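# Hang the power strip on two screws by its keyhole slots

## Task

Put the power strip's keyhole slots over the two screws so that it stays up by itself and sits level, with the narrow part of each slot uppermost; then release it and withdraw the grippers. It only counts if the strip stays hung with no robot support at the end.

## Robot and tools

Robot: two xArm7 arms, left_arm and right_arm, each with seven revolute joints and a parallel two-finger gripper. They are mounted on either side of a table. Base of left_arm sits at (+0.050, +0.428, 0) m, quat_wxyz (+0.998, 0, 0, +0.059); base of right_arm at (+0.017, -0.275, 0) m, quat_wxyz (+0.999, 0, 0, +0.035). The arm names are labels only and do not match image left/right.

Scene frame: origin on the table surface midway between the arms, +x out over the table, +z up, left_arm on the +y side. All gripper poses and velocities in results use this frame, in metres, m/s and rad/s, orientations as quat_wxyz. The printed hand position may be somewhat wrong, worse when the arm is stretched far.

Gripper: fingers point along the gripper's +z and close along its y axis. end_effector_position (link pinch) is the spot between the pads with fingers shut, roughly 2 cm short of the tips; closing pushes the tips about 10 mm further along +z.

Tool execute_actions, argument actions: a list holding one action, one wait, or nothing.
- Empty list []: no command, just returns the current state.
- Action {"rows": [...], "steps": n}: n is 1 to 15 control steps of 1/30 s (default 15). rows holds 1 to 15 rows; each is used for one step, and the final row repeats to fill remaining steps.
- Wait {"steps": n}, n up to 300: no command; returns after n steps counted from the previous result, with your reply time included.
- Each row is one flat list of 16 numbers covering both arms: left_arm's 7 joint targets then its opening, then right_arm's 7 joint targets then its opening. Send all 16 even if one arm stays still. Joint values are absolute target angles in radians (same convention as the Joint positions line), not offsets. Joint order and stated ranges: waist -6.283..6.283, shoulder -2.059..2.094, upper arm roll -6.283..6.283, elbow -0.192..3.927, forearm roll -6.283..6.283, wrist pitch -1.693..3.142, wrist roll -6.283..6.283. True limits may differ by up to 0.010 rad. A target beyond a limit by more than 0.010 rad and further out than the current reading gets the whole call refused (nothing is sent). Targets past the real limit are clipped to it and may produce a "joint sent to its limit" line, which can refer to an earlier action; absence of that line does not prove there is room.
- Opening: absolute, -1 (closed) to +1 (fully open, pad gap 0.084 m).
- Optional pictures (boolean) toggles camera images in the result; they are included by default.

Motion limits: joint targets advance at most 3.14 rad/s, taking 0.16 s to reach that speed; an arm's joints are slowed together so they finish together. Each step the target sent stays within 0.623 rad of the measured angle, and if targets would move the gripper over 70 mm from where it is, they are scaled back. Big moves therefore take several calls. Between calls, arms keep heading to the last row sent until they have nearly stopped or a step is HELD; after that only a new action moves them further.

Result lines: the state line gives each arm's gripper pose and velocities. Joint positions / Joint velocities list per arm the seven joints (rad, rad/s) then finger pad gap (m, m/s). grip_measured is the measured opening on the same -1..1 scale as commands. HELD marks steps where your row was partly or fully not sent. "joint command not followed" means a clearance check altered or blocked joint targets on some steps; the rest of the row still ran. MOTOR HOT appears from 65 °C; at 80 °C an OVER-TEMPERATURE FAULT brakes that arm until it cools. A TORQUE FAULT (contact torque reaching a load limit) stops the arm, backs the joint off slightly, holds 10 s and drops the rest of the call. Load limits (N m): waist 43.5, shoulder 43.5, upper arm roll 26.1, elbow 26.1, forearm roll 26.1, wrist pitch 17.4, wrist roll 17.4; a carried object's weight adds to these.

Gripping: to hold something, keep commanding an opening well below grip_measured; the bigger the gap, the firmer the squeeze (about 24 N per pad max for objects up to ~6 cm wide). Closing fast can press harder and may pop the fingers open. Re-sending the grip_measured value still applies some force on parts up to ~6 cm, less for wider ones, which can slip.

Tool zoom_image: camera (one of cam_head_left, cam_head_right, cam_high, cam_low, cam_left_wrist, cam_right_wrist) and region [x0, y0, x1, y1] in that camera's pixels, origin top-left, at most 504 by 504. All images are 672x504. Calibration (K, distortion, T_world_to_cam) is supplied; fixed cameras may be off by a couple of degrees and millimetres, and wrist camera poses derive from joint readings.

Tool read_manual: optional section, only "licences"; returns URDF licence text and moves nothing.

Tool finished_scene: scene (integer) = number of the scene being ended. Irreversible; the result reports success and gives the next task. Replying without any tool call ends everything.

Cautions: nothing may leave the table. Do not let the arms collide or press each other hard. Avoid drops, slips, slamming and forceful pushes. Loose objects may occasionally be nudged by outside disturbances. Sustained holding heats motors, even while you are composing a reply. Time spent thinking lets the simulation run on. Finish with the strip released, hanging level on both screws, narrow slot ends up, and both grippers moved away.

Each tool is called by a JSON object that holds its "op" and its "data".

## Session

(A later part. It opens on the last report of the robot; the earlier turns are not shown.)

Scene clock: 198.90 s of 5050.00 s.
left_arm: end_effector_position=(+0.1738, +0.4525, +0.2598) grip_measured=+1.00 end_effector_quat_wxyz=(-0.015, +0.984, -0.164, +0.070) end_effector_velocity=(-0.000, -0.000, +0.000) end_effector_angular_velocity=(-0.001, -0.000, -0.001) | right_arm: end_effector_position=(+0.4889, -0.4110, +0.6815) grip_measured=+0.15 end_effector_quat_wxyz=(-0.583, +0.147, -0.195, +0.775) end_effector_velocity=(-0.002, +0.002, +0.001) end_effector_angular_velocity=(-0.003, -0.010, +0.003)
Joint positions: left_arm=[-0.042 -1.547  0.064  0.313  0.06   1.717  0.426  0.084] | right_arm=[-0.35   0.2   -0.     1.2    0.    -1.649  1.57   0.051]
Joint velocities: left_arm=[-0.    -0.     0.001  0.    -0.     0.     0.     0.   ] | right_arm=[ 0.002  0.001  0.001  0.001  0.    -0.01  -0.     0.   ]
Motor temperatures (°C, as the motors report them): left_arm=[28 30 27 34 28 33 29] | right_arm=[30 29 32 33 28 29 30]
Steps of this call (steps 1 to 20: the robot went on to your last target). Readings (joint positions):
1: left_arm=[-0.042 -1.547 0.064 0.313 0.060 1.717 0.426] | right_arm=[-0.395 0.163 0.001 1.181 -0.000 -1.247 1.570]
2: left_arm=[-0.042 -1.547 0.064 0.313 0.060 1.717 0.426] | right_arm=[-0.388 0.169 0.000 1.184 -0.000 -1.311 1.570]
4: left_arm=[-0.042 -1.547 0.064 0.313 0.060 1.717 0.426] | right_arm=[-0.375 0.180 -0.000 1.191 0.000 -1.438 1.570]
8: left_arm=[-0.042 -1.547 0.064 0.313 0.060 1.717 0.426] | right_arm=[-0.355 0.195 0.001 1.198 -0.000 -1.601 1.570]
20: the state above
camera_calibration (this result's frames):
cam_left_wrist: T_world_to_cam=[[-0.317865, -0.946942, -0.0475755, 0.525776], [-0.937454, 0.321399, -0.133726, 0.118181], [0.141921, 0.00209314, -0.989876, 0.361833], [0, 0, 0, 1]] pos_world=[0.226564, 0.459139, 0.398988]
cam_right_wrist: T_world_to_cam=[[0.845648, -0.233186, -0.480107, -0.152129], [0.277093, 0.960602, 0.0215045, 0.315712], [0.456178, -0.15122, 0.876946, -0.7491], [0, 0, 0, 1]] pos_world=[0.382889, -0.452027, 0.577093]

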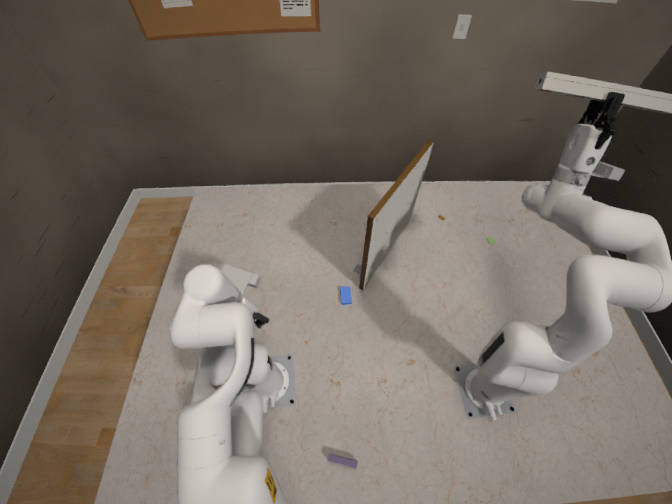

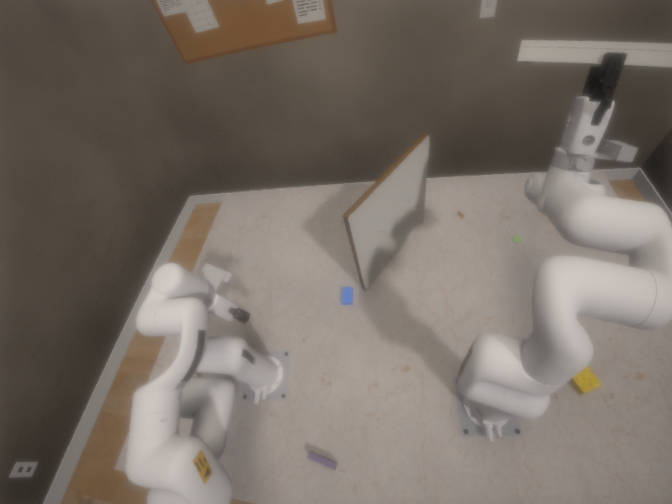

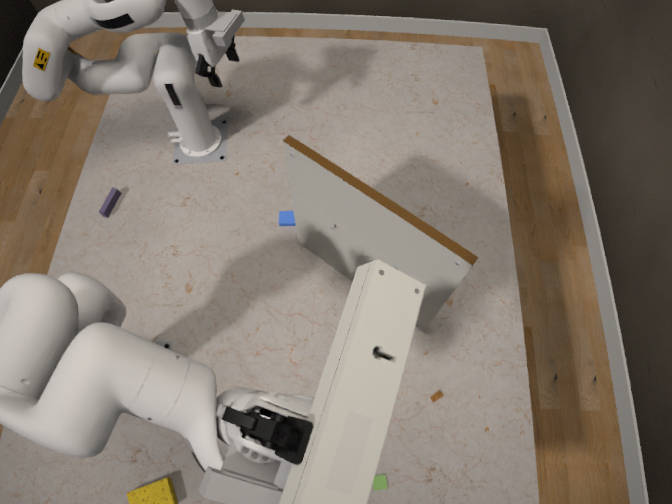

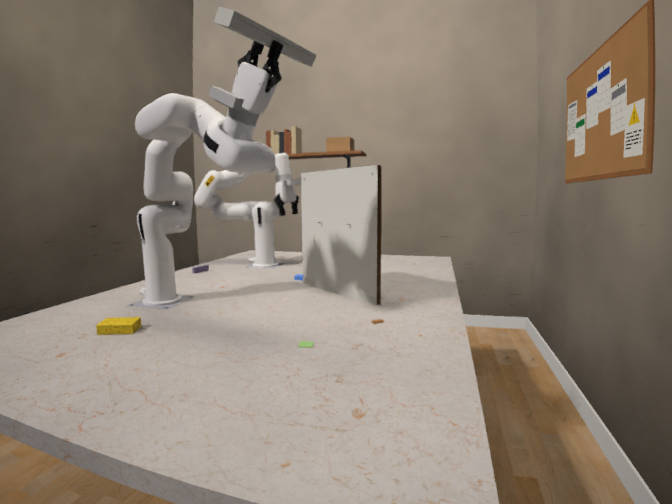

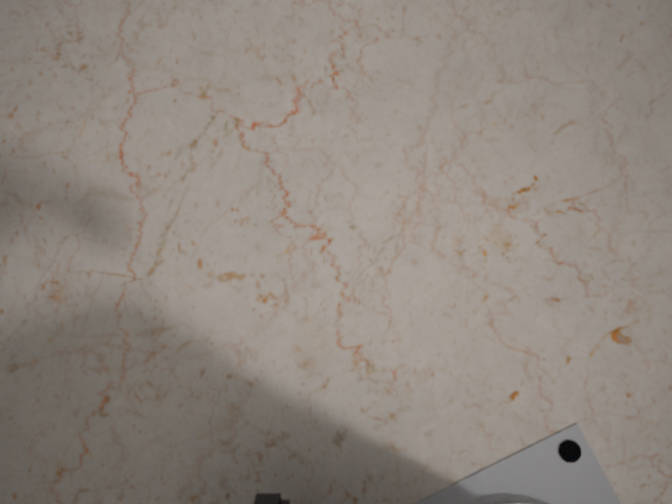

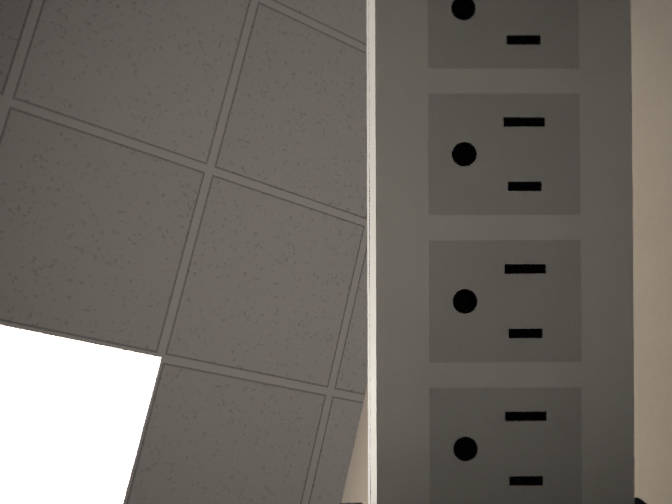

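{"op": "execute_actions", "data": {"actions": [{"rows":[[-0.042,-1.547,0.064,0.313,0.06,1.717,0.426,1,-0.6,0.0,0,1.1,0,-0.5,1.57,-1]],"steps":15}], "pictures": false}}

{"op": "execute_actions", "data": {"actions": [{"steps":10}], "pictures": false}}

{"op": "execute_actions", "data": {"actions": [{"rows":[[-0.042,-1.547,0.064,0.313,0.06,1.717,0.426,1,-0.6,0,0,1.0,0,1.0,1.6,-1]],"steps":15}], "pictures": false}}

{"op": "execute_actions", "data": {"actions": [{"steps":20}], "pictures": false}}

{"op": "execute_actions", "data": {"actions": [{"rows":[[-0.042,-1.547,0.064,0.313,0.06,1.717,0.426,1,-0.119,0.1215,0,0.965,0,0.843,1.598,-1]],"steps":15}], "pictures": false}}

{"op": "execute_actions", "data": {"actions": [{"steps":15}], "pictures": false}}

{"op": "execute_actions", "data": {"actions": [{"rows":[[-0.042,-1.547,0.064,0.313,0.06,1.717,0.426,1,-0.119,0.24,0,0.93,0,0.69,1.598,-1],[-0.042,-1.547,0.064,0.313,0.06,1.717,0.426,1,-0.119,0.24,0,0.93,0,0.69,1.598,-1],[-0.042,-1.547,0.064,0.313,0.06,1.717,0.426,1,-0.119,0.24,0,0.93,0,0.69,1.598,-1],[-0.042,-1.547,0.064,0.313,0.06,1.717,0.426,1,-0.119,0.24,0,0.93,0,0.69,1.598,-1],[-0.042,-1.547,0.064,0.313,0.06,1.717,0.426,1,-0.119,0.24,0,0.93,0,0.69,1.598,-1],[-0.042,-1.547,0.064,0.313,0.06,1.717,0.426,1,-0.119,0.308,0,0.903,0,0.595,1.598,-1]],"steps":15}], "pictures": false}}

{"op": "execute_actions", "data": {"actions": [{"rows":[[-0.042,-1.547,0.064,0.313,0.06,1.717,0.426,1,-0.119,0.308,0,0.903,0,0.595,1.598,-1],[-0.042,-1.547,0.064,0.313,0.06,1.717,0.426,1,-0.119,0.308,0,0.903,0,0.595,1.598,-1],[-0.042,-1.547,0.064,0.313,0.06,1.717,0.426,1,-0.119,0.308,0,0.903,0,0.595,1.598,-1],[-0.042,-1.547,0.064,0.313,0.06,1.717,0.426,1,-0.119,0.308,0,0.903,0,0.595,1.598,0.1],[-0.042,-1.547,0.064,0.313,0.06,1.717,0.426,1,-0.119,0.308,0,0.903,0,0.595,1.598,0.2],[-0.042,-1.547,0.064,0.313,0.06,1.717,0.426,1,-0.119,0.308,0,0.903,0,0.595,1.598,0.35],[-0.042,-1.547,0.064,0.313,0.06,1.717,0.426,1,-0.119,0.308,0,0.903,0,0.595,1.598,0.5],[-0.042,-1.547,0.064,0.313,0.06,1.717,0.426,1,-0.119,0.308,0,0.903,0,0.595,1.598,0.8],[-0.042,-1.547,0.064,0.313,0.06,1.717,0.426,1,-0.119,0.308,0,0.903,0,0.595,1.598,0.8],[-0.042,-1.547,0.064,0.313,0.06,1.717,0.426,1,-0.119,0.1215,0,0.965,0,0.843,1.598,0.8]],"steps":15}], "pictures": false}}

{"op": "execute_actions", "data": {"actions": [{"rows":[[-0.042,-1.547,0.064,0.313,0.06,1.717,0.426,1,-0.119,0.1215,0,0.965,0,0.843,1.598,0.8],[-0.042,-1.547,0.064,0.313,0.06,1.717,0.426,1,-0.119,0.1215,0,0.965,0,0.843,1.598,0.8],[-0.042,-1.547,0.064,0.313,0.06,1.717,0.426,1,-0.119,0.1215,0,0.965,0,0.843,1.598,0.8],[-0.042,-1.547,0.064,0.313,0.06,1.717,0.426,1,-0.119,0.1215,0,0.965,0,0.843,1.598,0.8],[-0.042,-1.547,0.064,0.313,0.06,1.717,0.426,1,-0.119,0.1215,0,0.965,0,0.843,1.598,0.8],[-0.042,-1.547,0.064,0.313,0.06,1.717,0.426,1,-0.119,0.1215,0,0.965,0,0.843,1.598,0.8],[-0.042,-1.547,0.064,0.313,0.06,1.717,0.426,1,-0.119,0.1215,0,0.965,0,0.843,-1.544,0.8]],"steps":15}], "pictures": false}}

{"op": "execute_actions", "data": {"actions": [{"steps":40}]}}

Scene clock: 232.13 s of 5050.00 s.
left_arm: end_effector_position=(+0.1738, +0.4525, +0.2598) grip_measured=+1.00 end_effector_quat_wxyz=(-0.015, +0.984, -0.164, +0.070) end_effector_velocity=(-0.000, -0.000, -0.001) end_effector_angular_velocity=(+0.000, +0.002, +0.001) | right_arm: end_effector_position=(+0.5493, -0.5485, +0.6397) grip_measured=+0.15 end_effector_quat_wxyz=(-0.440, +0.279, -0.457, +0.721) end_effector_velocity=(+0.180, -0.256, -0.319) end_effector_angular_velocity=(+0.848, +1.648, -0.243)
Joint positions: left_arm=[-0.042 -1.547  0.064  0.313  0.06   1.717  0.426  0.084] | right_arm=[-0.543  0.046 -0.001  1.123  0.    -0.935  1.57   0.051]
Joint velocities: left_arm=[ 0.001  0.    -0.    -0.002 -0.     0.001 -0.    -0.   ] | right_arm=[-0.254 -0.198  0.011 -0.112 -0.     1.939 -0.    -0.   ]
Motor temperatures (°C, as the motors report them): left_arm=[28 30 27 34 28 33 29] | right_arm=[30 29 32 33 28 29 30]
Steps of this call (steps 1 to 15: the robot went on to your last target; steps 16 to 90: nothing new was sent; then 29.73 s passed at rest; steps 91 to 105: all 15 steps of this action). Readings (joint positions):
91: left_arm=[-0.042 -1.547 0.064 0.313 0.060 1.717 0.426] | right_arm=[-0.350 0.200 0.000 1.200 -0.000 -1.650 1.570]
92: left_arm=[-0.042 -1.547 0.064 0.313 0.060 1.717 0.426] | right_arm=[-0.351 0.199 0.000 1.199 -0.000 -1.646 1.570]
94: left_arm=[-0.042 -1.547 0.064 0.313 0.060 1.717 0.426] | right_arm=[-0.366 0.187 0.003 1.192 -0.001 -1.604 1.570]
98: left_arm=[-0.042 -1.547 0.064 0.313 0.060 1.717 0.426] | right_arm=[-0.448 0.122 -0.001 1.162 0.000 -1.388 1.570]
105: the state above

Scene clock: 232.47 s of 5050.00 s.
left_arm: end_effector_position=(+0.1738, +0.4525, +0.2598) grip_measured=+1.00 end_effector_quat_wxyz=(-0.015, +0.984, -0.164, +0.070) end_effector_velocity=(+0.000, +0.000, +0.000) end_effector_angular_velocity=(-0.001, +0.000, -0.000) | right_arm: end_effector_position=(+0.5702, -0.5980, +0.5604) grip_measured=+0.15 end_effector_quat_wxyz=(+0.360, -0.344, +0.599, -0.628) end_effector_velocity=(+0.009, -0.001, -0.026) end_effector_angular_velocity=(+0.080, +0.144, +0.007)
Joint positions: left_arm=[-0.042 -1.547  0.064  0.313  0.06   1.717  0.426  0.084] | right_arm=[-0.598  0.003 -0.     1.1    0.    -0.52   1.57   0.051]
Joint velocities: left_arm=[ 0.     0.     0.001  0.     0.    -0.     0.    -0.   ] | right_arm=[-0.017 -0.034  0.022  0.006 -0.004  0.205  0.    -0.   ]
Motor temperatures (°C, as the motors report them): left_arm=[28 30 27 34 28 33 29] | right_arm=[30 29 32 33 28 29 30]
Steps of this call (steps 1 to 10: the robot went on to your last target). Readings (joint positions):
1: left_arm=[-0.042 -1.547 0.064 0.313 0.060 1.717 0.426] | right_arm=[-0.551 0.039 -0.001 1.120 0.000 -0.870 1.570]
2: left_arm=[-0.042 -1.547 0.064 0.313 0.060 1.717 0.426] | right_arm=[-0.559 0.033 -0.000 1.116 0.000 -0.805 1.570]
4: left_arm=[-0.042 -1.547 0.064 0.313 0.060 1.717 0.426] | right_arm=[-0.576 0.020 0.000 1.109 -0.000 -0.680 1.570]
8: left_arm=[-0.042 -1.547 0.064 0.313 0.060 1.717 0.426] | right_arm=[-0.595 0.006 -0.001 1.100 0.000 -0.540 1.570]
10: the state above

Scene clock: 232.97 s of 5050.00 s.
left_arm: end_effector_position=(+0.1738, +0.4525, +0.2598) grip_measured=+1.00 end_effector_quat_wxyz=(-0.015, +0.984, -0.164, +0.070) end_effector_velocity=(+0.000, -0.000, +0.000) end_effector_angular_velocity=(+0.002, -0.000, -0.001) | right_arm: end_effector_position=(+0.5676, -0.5972, +0.3766) grip_measured=+0.15 end_effector_quat_wxyz=(+0.240, -0.431, +0.768, -0.409) end_effector_velocity=(-0.113, +0.064, -0.433) end_effector_angular_velocity=(+0.823, +1.354, -0.021)
Joint positions: left_arm=[-0.042 -1.547  0.064  0.313  0.06   1.717  0.426  0.084] | right_arm=[-0.599  0.001  0.     1.035 -0.     0.047  1.589  0.051]
Joint velocities: left_arm=[-0.001  0.001 -0.002  0.001  0.    -0.     0.     0.   ] | right_arm=[-0.002  0.001 -0.001 -0.102  0.001  1.481  0.03  -0.   ]
Motor temperatures (°C, as the motors report them): left_arm=[28 30 27 34 28 33 29] | right_arm=[30 29 32 33 28 29 30]
Steps of this call (steps 1 to 15: all 15 steps of this action). Readings (joint positions):
1: left_arm=[-0.042 -1.547 0.064 0.313 0.060 1.717 0.426] | right_arm=[-0.598 0.002 0.000 1.101 -0.000 -0.514 1.570]
2: left_arm=[-0.042 -1.547 0.064 0.313 0.060 1.717 0.426] | right_arm=[-0.598 0.001 0.001 1.100 -0.000 -0.506 1.570]
4: left_arm=[-0.042 -1.547 0.064 0.313 0.060 1.717 0.426] | right_arm=[-0.598 -0.001 0.001 1.096 -0.000 -0.460 1.572]
8: left_arm=[-0.042 -1.547 0.064 0.313 0.060 1.717 0.426] | right_arm=[-0.599 0.001 0.001 1.067 -0.000 -0.285 1.580]
15: the state above

Scene clock: 233.63 s of 5050.00 s.
left_arm: end_effector_position=(+0.1738, +0.4525, +0.2598) grip_measured=+1.00 end_effector_quat_wxyz=(-0.015, +0.984, -0.164, +0.070) end_effector_velocity=(+0.000, +0.000, +0.001) end_effector_angular_velocity=(+0.001, -0.003, +0.002) | right_arm: end_effector_position=(+0.4177, -0.5100, +0.1906) grip_measured=+0.15 end_effector_quat_wxyz=(+0.007, -0.484, +0.875, -0.011) end_effector_velocity=(-0.053, +0.031, -0.010) end_effector_angular_velocity=(+0.125, +0.214, -0.003)
Joint positions: left_arm=[-0.042 -1.547  0.064  0.313  0.06   1.717  0.426  0.084] | right_arm=[-0.6    0.     0.     1.    -0.     0.974  1.6    0.051]
Joint velocities: left_arm=[ 0.001 -0.    -0.001  0.001 -0.    -0.001 -0.001  0.   ] | right_arm=[-0.001 -0.01   0.001  0.02  -0.001  0.277  0.003  0.   ]
Motor temperatures (°C, as the motors report them): left_arm=[28 30 27 34 28 33 29] | right_arm=[30 29 32 33 28 29 30]
Steps of this call (steps 1 to 20: the robot went on to your last target). Readings (joint positions):
1: left_arm=[-0.042 -1.547 0.064 0.313 0.060 1.717 0.426] | right_arm=[-0.599 0.001 0.000 1.032 -0.000 0.096 1.590]
2: left_arm=[-0.042 -1.547 0.064 0.313 0.060 1.717 0.426] | right_arm=[-0.599 0.001 0.000 1.029 -0.000 0.147 1.591]
4: left_arm=[-0.042 -1.547 0.064 0.313 0.060 1.717 0.426] | right_arm=[-0.599 0.001 0.000 1.024 -0.000 0.249 1.593]
8: left_arm=[-0.042 -1.547 0.064 0.313 0.060 1.717 0.426] | right_arm=[-0.600 0.000 0.000 1.016 -0.000 0.460 1.595]
20: the state above

Scene clock: 234.13 s of 5050.00 s.
left_arm: end_effector_position=(+0.1738, +0.4525, +0.2598) grip_measured=+1.00 end_effector_quat_wxyz=(-0.015, +0.984, -0.164, +0.070) end_effector_velocity=(+0.000, -0.000, +0.001) end_effector_angular_velocity=(-0.001, -0.002, -0.000) | right_arm: end_effector_position=(+0.4804, -0.3504, +0.1446) grip_measured=+0.15 end_effector_quat_wxyz=(+0.001, -0.637, +0.771, -0.002) end_effector_velocity=(+0.076, +0.402, -0.111) end_effector_angular_velocity=(+0.004, +0.031, +0.874)
Joint positions: left_arm=[-0.042 -1.547  0.064  0.313  0.06   1.717  0.426  0.084] | right_arm=[-0.232  0.093  0.001  0.974  0.     0.877  1.598  0.051]
Joint velocities: left_arm=[ 0.     0.     0.001  0.002 -0.001 -0.     0.    -0.   ] | right_arm=[ 0.875  0.222 -0.005 -0.068 -0.001 -0.259 -0.003 -0.   ]
Motor temperatures (°C, as the motors report them): left_arm=[28 30 27 34 28 33 29] | right_arm=[30 29 32 33 28 29 30]
Steps of this call (steps 1 to 15: all 15 steps of this action). Readings (joint positions):
1: left_arm=[-0.042 -1.547 0.064 0.313 0.060 1.717 0.426] | right_arm=[-0.600 -0.000 -0.000 1.001 -0.000 0.981 1.600]
2: left_arm=[-0.042 -1.547 0.064 0.313 0.060 1.717 0.426] | right_arm=[-0.596 0.000 -0.001 1.001 -0.000 0.985 1.600]
4: left_arm=[-0.042 -1.547 0.064 0.313 0.060 1.717 0.426] | right_arm=[-0.561 0.009 -0.008 1.000 -0.001 0.974 1.600]
8: left_arm=[-0.042 -1.547 0.064 0.313 0.060 1.717 0.426] | right_arm=[-0.437 0.041 0.002 0.990 0.000 0.938 1.599]
15: the state above

Scene clock: 234.63 s of 5050.00 s.
left_arm: end_effector_position=(+0.1738, +0.4525, +0.2598) grip_measured=+1.00 end_effector_quat_wxyz=(-0.015, +0.984, -0.164, +0.070) end_effector_velocity=(+0.000, -0.000, -0.000) end_effector_angular_velocity=(+0.001, -0.000, -0.000) | right_arm: end_effector_position=(+0.4871, -0.2991, +0.1305) grip_measured=+0.15 end_effector_quat_wxyz=(+0.000, -0.679, +0.735, -0.000) end_effector_velocity=(-0.001, +0.009, -0.003) end_effector_angular_velocity=(+0.002, +0.006, +0.017)
Joint positions: left_arm=[-0.042 -1.547  0.064  0.313  0.06   1.717  0.426  0.084] | right_arm=[-0.12   0.121 -0.001  0.965 -0.     0.843  1.598  0.051]
Joint velocities: left_arm=[-0.    -0.    -0.001 -0.001  0.    -0.001 -0.    -0.   ] | right_arm=[ 0.01   0.004  0.008 -0.003  0.    -0.001  0.    -0.   ]
Motor temperatures (°C, as the motors report them): left_arm=[28 30 27 34 28 33 29] | right_arm=[30 29 32 33 28 29 30]
Steps of this call (steps 1 to 15: the robot went on to your last target). Readings (joint positions):
1: left_arm=[-0.042 -1.547 0.064 0.313 0.060 1.717 0.426] | right_arm=[-0.203 0.100 0.001 0.972 0.000 0.868 1.598]
2: left_arm=[-0.042 -1.547 0.064 0.313 0.060 1.717 0.426] | right_arm=[-0.177 0.107 0.002 0.970 0.000 0.861 1.598]
4: left_arm=[-0.042 -1.547 0.064 0.313 0.060 1.717 0.426] | right_arm=[-0.143 0.116 0.006 0.966 0.000 0.852 1.598]
8: left_arm=[-0.042 -1.547 0.064 0.313 0.060 1.717 0.426] | right_arm=[-0.126 0.120 -0.001 0.966 -0.000 0.845 1.598]
15: the state above

Scene clock: 235.13 s of 5050.00 s.
left_arm: end_effector_position=(+0.1738, +0.4525, +0.2598) grip_measured=+1.00 end_effector_quat_wxyz=(-0.015, +0.984, -0.164, +0.070) end_effector_velocity=(-0.000, -0.000, -0.000) end_effector_angular_velocity=(-0.000, +0.002, +0.000) | right_arm: end_effector_position=(+0.4870, -0.2981, +0.0408) grip_measured=+0.15 end_effector_quat_wxyz=(-0.000, -0.679, +0.734, +0.000) end_effector_velocity=(+0.032, -0.002, +0.008) end_effector_angular_velocity=(-0.006, -0.103, -0.001)
Joint positions: left_arm=[-0.042 -1.547  0.064  0.313  0.06   1.717  0.426  0.084] | right_arm=[-0.119  0.303 -0.     0.905  0.     0.602  1.598  0.051]
Joint velocities: left_arm=[ 0.    -0.    -0.    -0.001 -0.001  0.001 -0.    -0.   ] | right_arm=[-0.     0.016 -0.001  0.025 -0.    -0.094 -0.     0.   ]
Motor temperatures (°C, as the motors report them): left_arm=[28 30 27 34 28 33 29] | right_arm=[30 29 32 33 28 29 30]
Steps of this call (steps 1 to 15: all 15 steps of this action). Readings (joint positions):
1: left_arm=[-0.042 -1.547 0.064 0.313 0.060 1.717 0.426] | right_arm=[-0.120 0.121 -0.001 0.965 -0.000 0.843 1.598]
2: left_arm=[-0.042 -1.547 0.064 0.313 0.060 1.717 0.426] | right_arm=[-0.120 0.123 -0.001 0.965 -0.000 0.839 1.598]
4: left_arm=[-0.042 -1.547 0.064 0.313 0.060 1.717 0.426] | right_arm=[-0.120 0.150 -0.001 0.960 -0.000 0.797 1.598]
8: left_arm=[-0.042 -1.547 0.064 0.313 0.060 1.717 0.426] | right_arm=[-0.119 0.239 -0.000 0.926 -0.000 0.693 1.598]
15: the state above

Scene clock: 235.63 s of 5050.00 s.
left_arm: end_effector_position=(+0.1738, +0.4525, +0.2598) grip_measured=+1.00 end_effector_quat_wxyz=(-0.015, +0.984, -0.164, +0.070) end_effector_velocity=(-0.000, -0.000, +0.000) end_effector_angular_velocity=(+0.002, +0.002, -0.001) | right_arm: end_effector_position=(+0.4880, -0.2980, +0.0802) grip_measured=+0.80 end_effector_quat_wxyz=(-0.002, -0.679, +0.734, +0.002) end_effector_velocity=(+0.085, -0.006, +0.493) end_effector_angular_velocity=(-0.014, -0.257, -0.001)
Joint positions: left_arm=[-0.042 -1.547  0.064  0.313  0.06   1.717  0.426  0.084] | right_arm=[-0.119  0.221  0.     0.931 -0.     0.715  1.598  0.077]
Joint velocities: left_arm=[-0.     0.    -0.002  0.001 -0.001  0.002  0.    -0.   ] | right_arm=[-0.001 -0.921 -0.002  0.384 -0.001  1.047 -0.001  0.   ]
Motor temperatures (°C, as the motors report them): left_arm=[28 30 27 34 28 33 29] | right_arm=[30 29 32 33 28 29 30]
Steps of this call (steps 1 to 15: all 15 steps of this action). Readings (joint positions):
1: left_arm=[-0.042 -1.547 0.064 0.313 0.060 1.717 0.426] | right_arm=[-0.119 0.304 -0.000 0.905 0.000 0.600 1.598]
2: left_arm=[-0.042 -1.547 0.064 0.313 0.060 1.717 0.426] | right_arm=[-0.119 0.304 -0.000 0.906 0.000 0.598 1.598]
4: left_arm=[-0.042 -1.547 0.064 0.313 0.060 1.717 0.426] | right_arm=[-0.119 0.305 -0.000 0.905 0.000 0.596 1.598]
8: left_arm=[-0.042 -1.547 0.064 0.313 0.060 1.717 0.426] | right_arm=[-0.119 0.306 -0.000 0.905 0.000 0.595 1.598]
15: the state above

Scene clock: 236.13 s of 5050.00 s.
left_arm: end_effector_position=(+0.1738, +0.4525, +0.2598) grip_measured=+1.00 end_effector_quat_wxyz=(-0.015, +0.984, -0.164, +0.070) end_effector_velocity=(-0.000, +0.000, -0.000) end_effector_angular_velocity=(+0.001, +0.001, -0.000) | right_arm: end_effector_position=(+0.4868, -0.2980, +0.1294) grip_measured=+0.80 end_effector_quat_wxyz=(+0.000, +0.813, -0.582, -0.000) end_effector_velocity=(+0.002, +0.001, +0.005) end_effector_angular_velocity=(+0.002, -0.006, +2.783)
Joint positions: left_arm=[-0.042 -1.547  0.064  0.313  0.06   1.717  0.426  0.084] | right_arm=[-0.119  0.123 -0.     0.964 -0.     0.842  1.192  0.077]
Joint velocities: left_arm=[-0.    -0.    -0.001 -0.     0.     0.001  0.    -0.   ] | right_arm=[ 0.001 -0.008  0.001  0.005 -0.     0.007 -2.782  0.   ]
Motor temperatures (°C, as the motors report them): left_arm=[28 30 27 34 28 33 29] | right_arm=[30 29 32 33 28 29 30]
Steps of this call (steps 1 to 15: all 15 steps of this action). Readings (joint positions):
1: left_arm=[-0.042 -1.547 0.064 0.313 0.060 1.717 0.426] | right_arm=[-0.119 0.191 0.000 0.943 0.000 0.749 1.598]
2: left_arm=[-0.042 -1.547 0.064 0.313 0.060 1.717 0.426] | right_arm=[-0.119 0.166 -0.000 0.954 0.000 0.777 1.598]
4: left_arm=[-0.042 -1.547 0.064 0.313 0.060 1.717 0.426] | right_arm=[-0.119 0.137 -0.000 0.964 0.000 0.811 1.598]
8: left_arm=[-0.042 -1.547 0.064 0.313 0.060 1.717 0.426] | right_arm=[-0.119 0.126 0.000 0.962 0.000 0.836 1.593]
15: the state above

Scene clock: 237.47 s of 5050.00 s.
left_arm: end_effector_position=(+0.1738, +0.4525, +0.2598) grip_measured=+1.00 end_effector_quat_wxyz=(-0.015, +0.984, -0.164, +0.070) end_effector_velocity=(+0.000, +0.000, +0.000) end_effector_angular_velocity=(-0.000, -0.002, -0.001) | right_arm: end_effector_position=(+0.4871, -0.2980, +0.1302) grip_measured=+0.80 end_effector_quat_wxyz=(+0.000, +0.734, +0.679, +0.000) end_effector_velocity=(-0.000, +0.000, -0.000) end_effector_angular_velocity=(+0.001, +0.000, +0.017)
Joint positions: left_arm=[-0.042 -1.547  0.064  0.313  0.06   1.717  0.426  0.084] | right_arm=[-0.119  0.122 -0.     0.965  0.     0.843 -1.542  0.077]
Joint velocities: left_arm=[-0.001 -0.     0.001 -0.     0.    -0.002  0.    -0.   ] | right_arm=[ 0.     0.    -0.     0.     0.001  0.    -0.018 -0.   ]
Motor temperatures (°C, as the motors report them): left_arm=[28 30 27 34 28 33 29] | right_arm=[30 29 32 33 28 29 30]
Steps of this call (steps 1 to 40: the robot went on to your last target). Readings (joint positions):
1: left_arm=[-0.042 -1.547 0.064 0.313 0.060 1.717 0.426] | right_arm=[-0.119 0.122 -0.000 0.965 -0.000 0.843 1.097]
2: left_arm=[-0.042 -1.547 0.064 0.313 0.060 1.717 0.426] | right_arm=[-0.119 0.122 0.000 0.965 -0.000 0.843 1.002]
4: left_arm=[-0.042 -1.547 0.064 0.313 0.060 1.717 0.426] | right_arm=[-0.119 0.122 0.000 0.965 -0.000 0.843 0.809]
8: left_arm=[-0.042 -1.547 0.064 0.313 0.060 1.717 0.426] | right_arm=[-0.119 0.122 0.000 0.965 -0.000 0.843 0.423]
40: the state above
camera_calibration (this result's frames):
cam_left_wrist: T_world_to_cam=[[-0.317865, -0.946942, -0.0475756, 0.525776], [-0.937454, 0.321399, -0.133726, 0.118181], [0.141921, 0.00209318, -0.989876, 0.361833], [0, 0, 0, 1]] pos_world=[0.226563, 0.459139, 0.398988]
cam_right_wrist: T_world_to_cam=[[0.995915, -0.0898652, 0.00884943, -0.483065], [-0.0896877, -0.995793, -0.018753, -0.179666], [0.0104974, 0.0178827, -0.999785, 0.264084], [0, 0, 0, 1]] pos_world=[0.462206, -0.227044, 0.264933]

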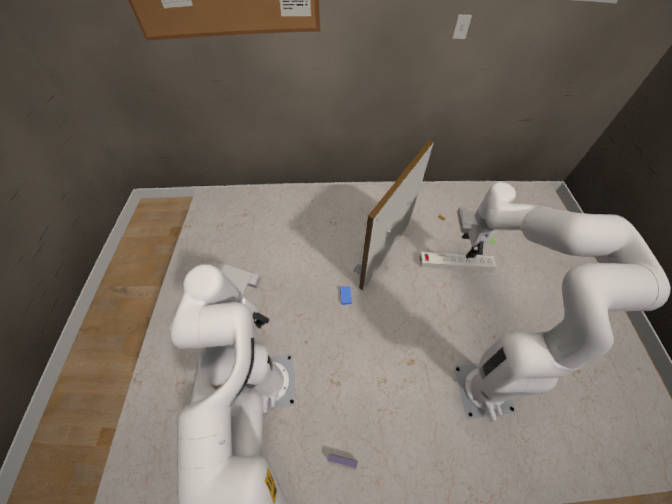

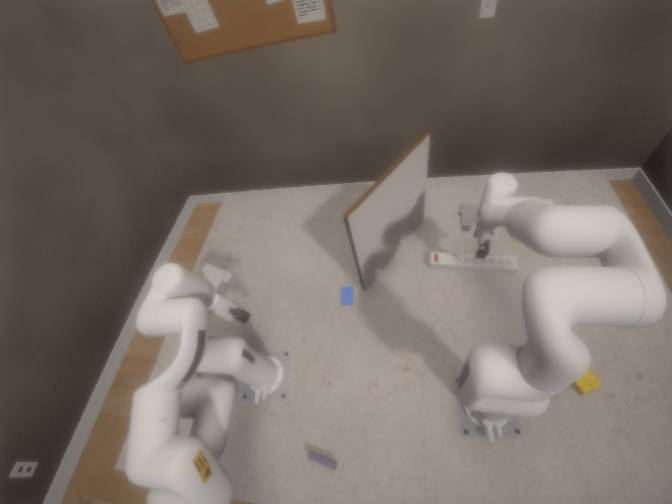

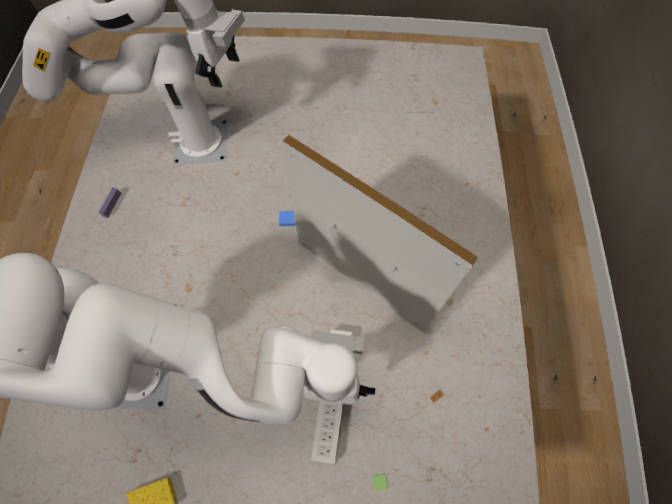

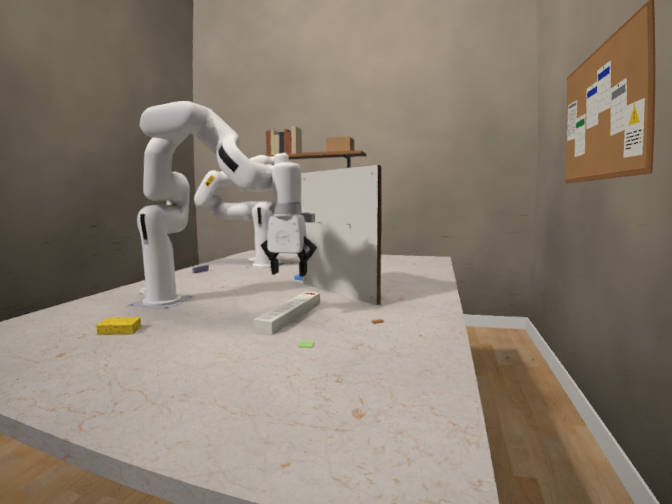

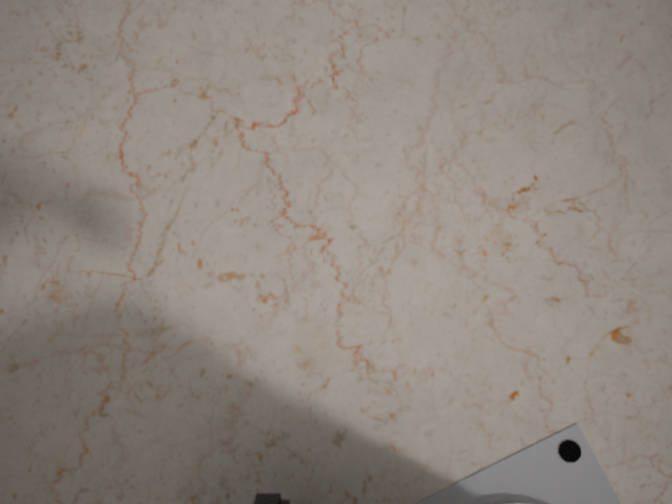

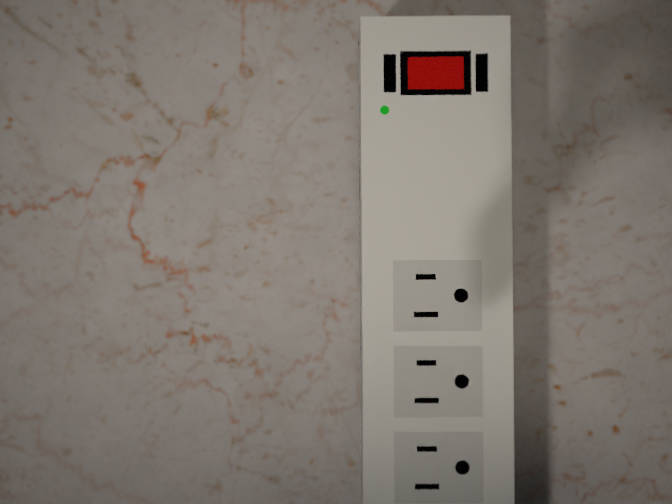

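{"op": "execute_actions", "data": {"actions": [{"rows":[[-0.042,-1.547,0.064,0.313,0.06,1.717,0.426,1,-0.119,0.255,0,0.958,0,0.703,-1.544,0.8],[-0.042,-1.547,0.064,0.313,0.06,1.717,0.426,1,-0.119,0.255,0,0.958,0,0.703,-1.544,0.8],[-0.042,-1.547,0.064,0.313,0.06,1.717,0.426,1,-0.119,0.255,0,0.958,0,0.703,-1.544,0.8],[-0.042,-1.547,0.064,0.313,0.06,1.717,0.426,1,-0.119,0.255,0,0.958,0,0.703,-1.544,0.8],[-0.042,-1.547,0.064,0.313,0.06,1.717,0.426,1,-0.119,0.255,0,0.958,0,0.703,-1.544,0.8],[-0.042,-1.547,0.064,0.313,0.06,1.717,0.426,1,-0.119,0.328,0,0.931,0,0.603,-1.544,0.8]],"steps":15}], "pictures": false}}

{"op": "execute_actions", "data": {"actions": [{"rows":[[-0.042,-1.547,0.064,0.313,0.06,1.717,0.426,1,-0.119,0.328,0,0.931,0,0.603,-1.544,0.8],[-0.042,-1.547,0.064,0.313,0.06,1.717,0.426,1,-0.119,0.328,0,0.931,0,0.603,-1.544,0.8],[-0.042,-1.547,0.064,0.313,0.06,1.717,0.426,1,-0.119,0.328,0,0.931,0,0.603,-1.544,0.8],[-0.042,-1.547,0.064,0.313,0.06,1.717,0.426,1,-0.119,0.328,0,0.931,0,0.603,-1.544,0.8],[-0.042,-1.547,0.064,0.313,0.06,1.717,0.426,1,-0.119,0.328,0,0.931,0,0.603,-1.544,0.8],[-0.042,-1.547,0.064,0.313,0.06,1.717,0.426,1,-0.119,0.328,0,0.931,0,0.603,-1.544,0.6],[-0.042,-1.547,0.064,0.313,0.06,1.717,0.426,1,-0.119,0.328,0,0.931,0,0.603,-1.544,0.45],[-0.042,-1.547,0.064,0.313,0.06,1.717,0.426,1,-0.119,0.328,0,0.931,0,0.603,-1.544,0.3],[-0.042,-1.547,0.064,0.313,0.06,1.717,0.426,1,-0.119,0.328,0,0.931,0,0.603,-1.544,0.2],[-0.042,-1.547,0.064,0.313,0.06,1.717,0.426,1,-0.119,0.328,0,0.931,0,0.603,-1.544,0.1],[-0.042,-1.547,0.064,0.313,0.06,1.717,0.426,1,-0.119,0.328,0,0.931,0,0.603,-1.544,0],[-0.042,-1.547,0.064,0.313,0.06,1.717,0.426,1,-0.119,0.328,0,0.931,0,0.603,-1.544,-0.3],[-0.042,-1.547,0.064,0.313,0.06,1.717,0.426,1,-0.119,0.328,0,0.931,0,0.603,-1.544,-1]],"steps":15}]}}

Scene clock: 271.50 s of 5050.00 s.
left_arm: end_effector_position=(+0.1738, +0.4525, +0.2598) grip_measured=+1.00 end_effector_quat_wxyz=(-0.015, +0.984, -0.164, +0.070) end_effector_velocity=(+0.000, -0.000, -0.001) end_effector_angular_velocity=(-0.001, +0.001, -0.000) | right_arm: end_effector_position=(+0.4937, -0.2983, +0.0400) grip_measured=+0.80 end_effector_quat_wxyz=(-0.001, +0.734, +0.680, -0.001) end_effector_velocity=(+0.029, -0.002, +0.002) end_effector_angular_velocity=(-0.005, -0.094, -0.002)
Joint positions: left_arm=[-0.042 -1.547  0.064  0.313  0.06   1.717  0.426  0.084] | right_arm=[-0.119  0.323  0.     0.932 -0.     0.611 -1.544  0.077]
Joint velocities: left_arm=[-0.     0.     0.    -0.002 -0.    -0.001 -0.     0.   ] | right_arm=[-0.     0.025 -0.001  0.021  0.    -0.098  0.001  0.   ]
Motor temperatures (°C, as the motors report them): left_arm=[28 30 27 34 28 33 29] | right_arm=[30 29 32 33 28 29 30]
Steps of this call (steps 1 to 30: the robot went on to your last target; steps 31 to 90: nothing new was sent; then 30.53 s passed at rest; steps 91 to 105: all 15 steps of this action). Readings (joint positions):
91: left_arm=[-0.042 -1.547 0.064 0.313 0.060 1.717 0.426] | right_arm=[-0.119 0.122 -0.000 0.965 -0.000 0.843 -1.544]
92: left_arm=[-0.042 -1.547 0.064 0.313 0.060 1.717 0.426] | right_arm=[-0.119 0.124 -0.000 0.965 -0.000 0.838 -1.544]
94: left_arm=[-0.042 -1.547 0.064 0.313 0.060 1.717 0.426] | right_arm=[-0.119 0.157 -0.000 0.967 0.000 0.798 -1.544]
98: left_arm=[-0.042 -1.547 0.064 0.313 0.060 1.717 0.426] | right_arm=[-0.119 0.251 0.000 0.951 -0.000 0.706 -1.544]
105: the state above

Scene clock: 272.00 s of 5050.00 s.
left_arm: end_effector_position=(+0.1738, +0.4525, +0.2598) grip_measured=+1.00 end_effector_quat_wxyz=(-0.015, +0.984, -0.164, +0.070) end_effector_velocity=(-0.000, -0.000, +0.000) end_effector_angular_velocity=(+0.001, +0.000, -0.002) | right_arm: end_effector_position=(+0.4941, -0.2984, +0.0380) grip_measured=+0.15 end_effector_quat_wxyz=(+0.000, +0.734, +0.679, +0.000) end_effector_velocity=(-0.000, +0.001, -0.000) end_effector_angular_velocity=(+0.000, -0.000, +0.001)
Joint positions: left_arm=[-0.042 -1.547  0.064  0.313  0.06   1.717  0.426  0.084] | right_arm=[-0.119  0.328 -0.     0.931  0.     0.603 -1.544  0.051]
Joint velocities: left_arm=[-0.001  0.    -0.001  0.     0.     0.001  0.    -0.   ] | right_arm=[-0.    -0.     0.001 -0.001 -0.001 -0.     0.     0.   ]
Motor temperatures (°C, as the motors report them): left_arm=[28 30 27 34 28 33 29] | right_arm=[30 29 32 33 28 29 30]
Steps of this call (steps 1 to 15: all 15 steps of this action). Readings (joint positions):
1: left_arm=[-0.042 -1.547 0.064 0.313 0.060 1.717 0.426] | right_arm=[-0.119 0.324 -0.000 0.933 0.000 0.608 -1.544]
2: left_arm=[-0.042 -1.547 0.064 0.313 0.060 1.717 0.426] | right_arm=[-0.119 0.324 -0.000 0.933 0.000 0.607 -1.544]
4: left_arm=[-0.042 -1.547 0.064 0.313 0.060 1.717 0.426] | right_arm=[-0.119 0.325 -0.000 0.932 0.000 0.605 -1.544]
8: left_arm=[-0.042 -1.547 0.064 0.313 0.060 1.717 0.426] | right_arm=[-0.119 0.327 -0.000 0.931 0.000 0.604 -1.544]
15: the state above
camera_calibration (this result's frames):
cam_left_wrist: T_world_to_cam=[[-0.317865, -0.946942, -0.0475755, 0.525776], [-0.937454, 0.321399, -0.133726, 0.118181], [0.141921, 0.00209311, -0.989876, 0.361833], [0, 0, 0, 1]] pos_world=[0.226564, 0.459139, 0.398988]
cam_right_wrist: T_world_to_cam=[[0.99608, -0.088053, 0.00840987, -0.488821], [-0.0878837, -0.995955, -0.0187286, -0.182065], [0.010025, 0.0179161, -0.999789, 0.172025], [0, 0, 0, 1]] pos_world=[0.46918, -0.227453, 0.172689]

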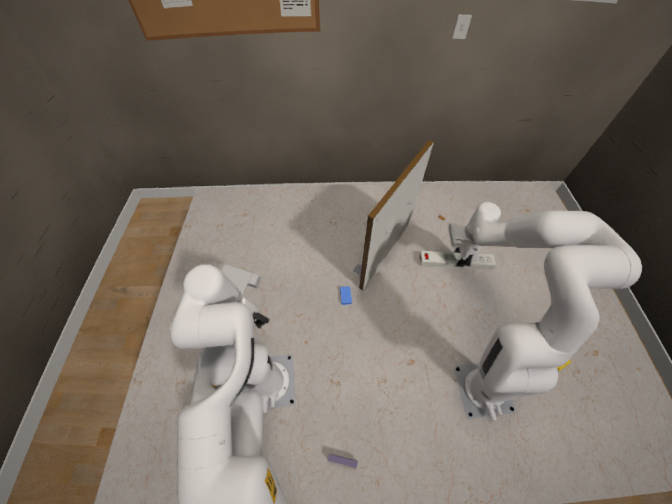

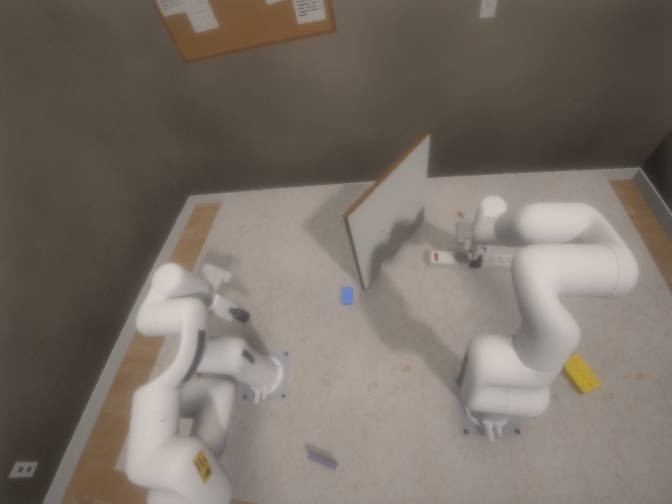

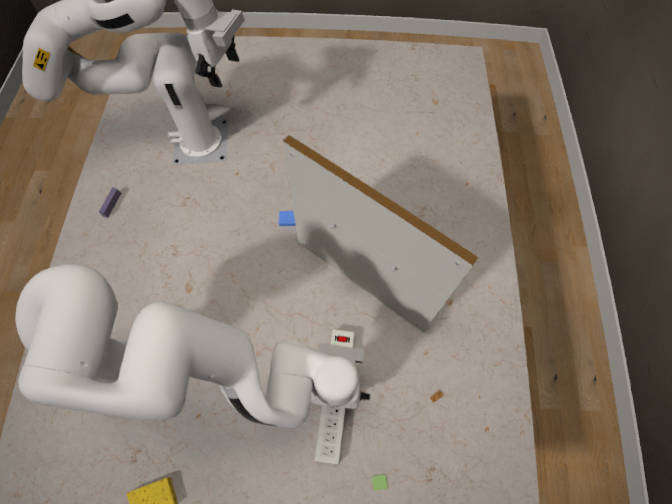

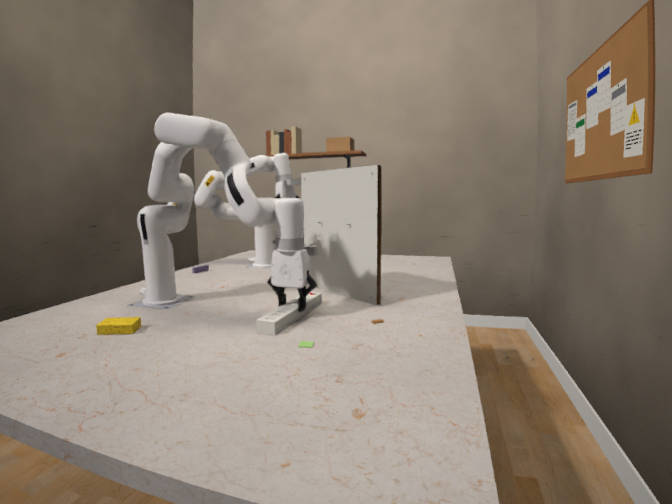

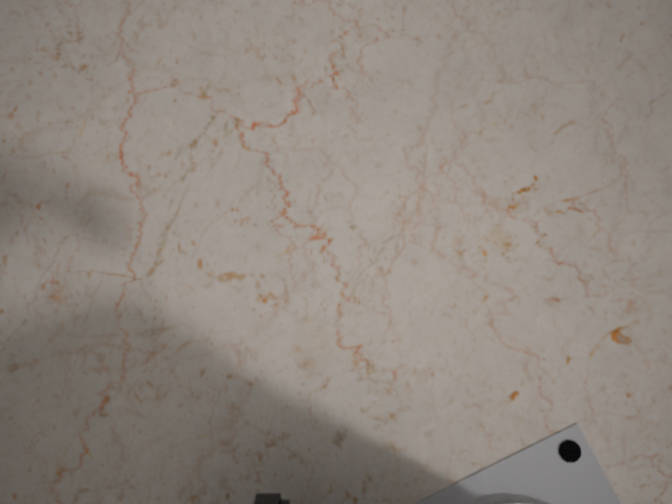

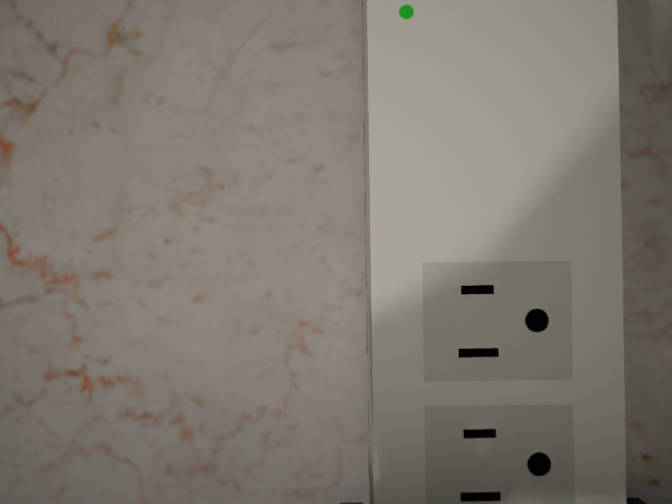

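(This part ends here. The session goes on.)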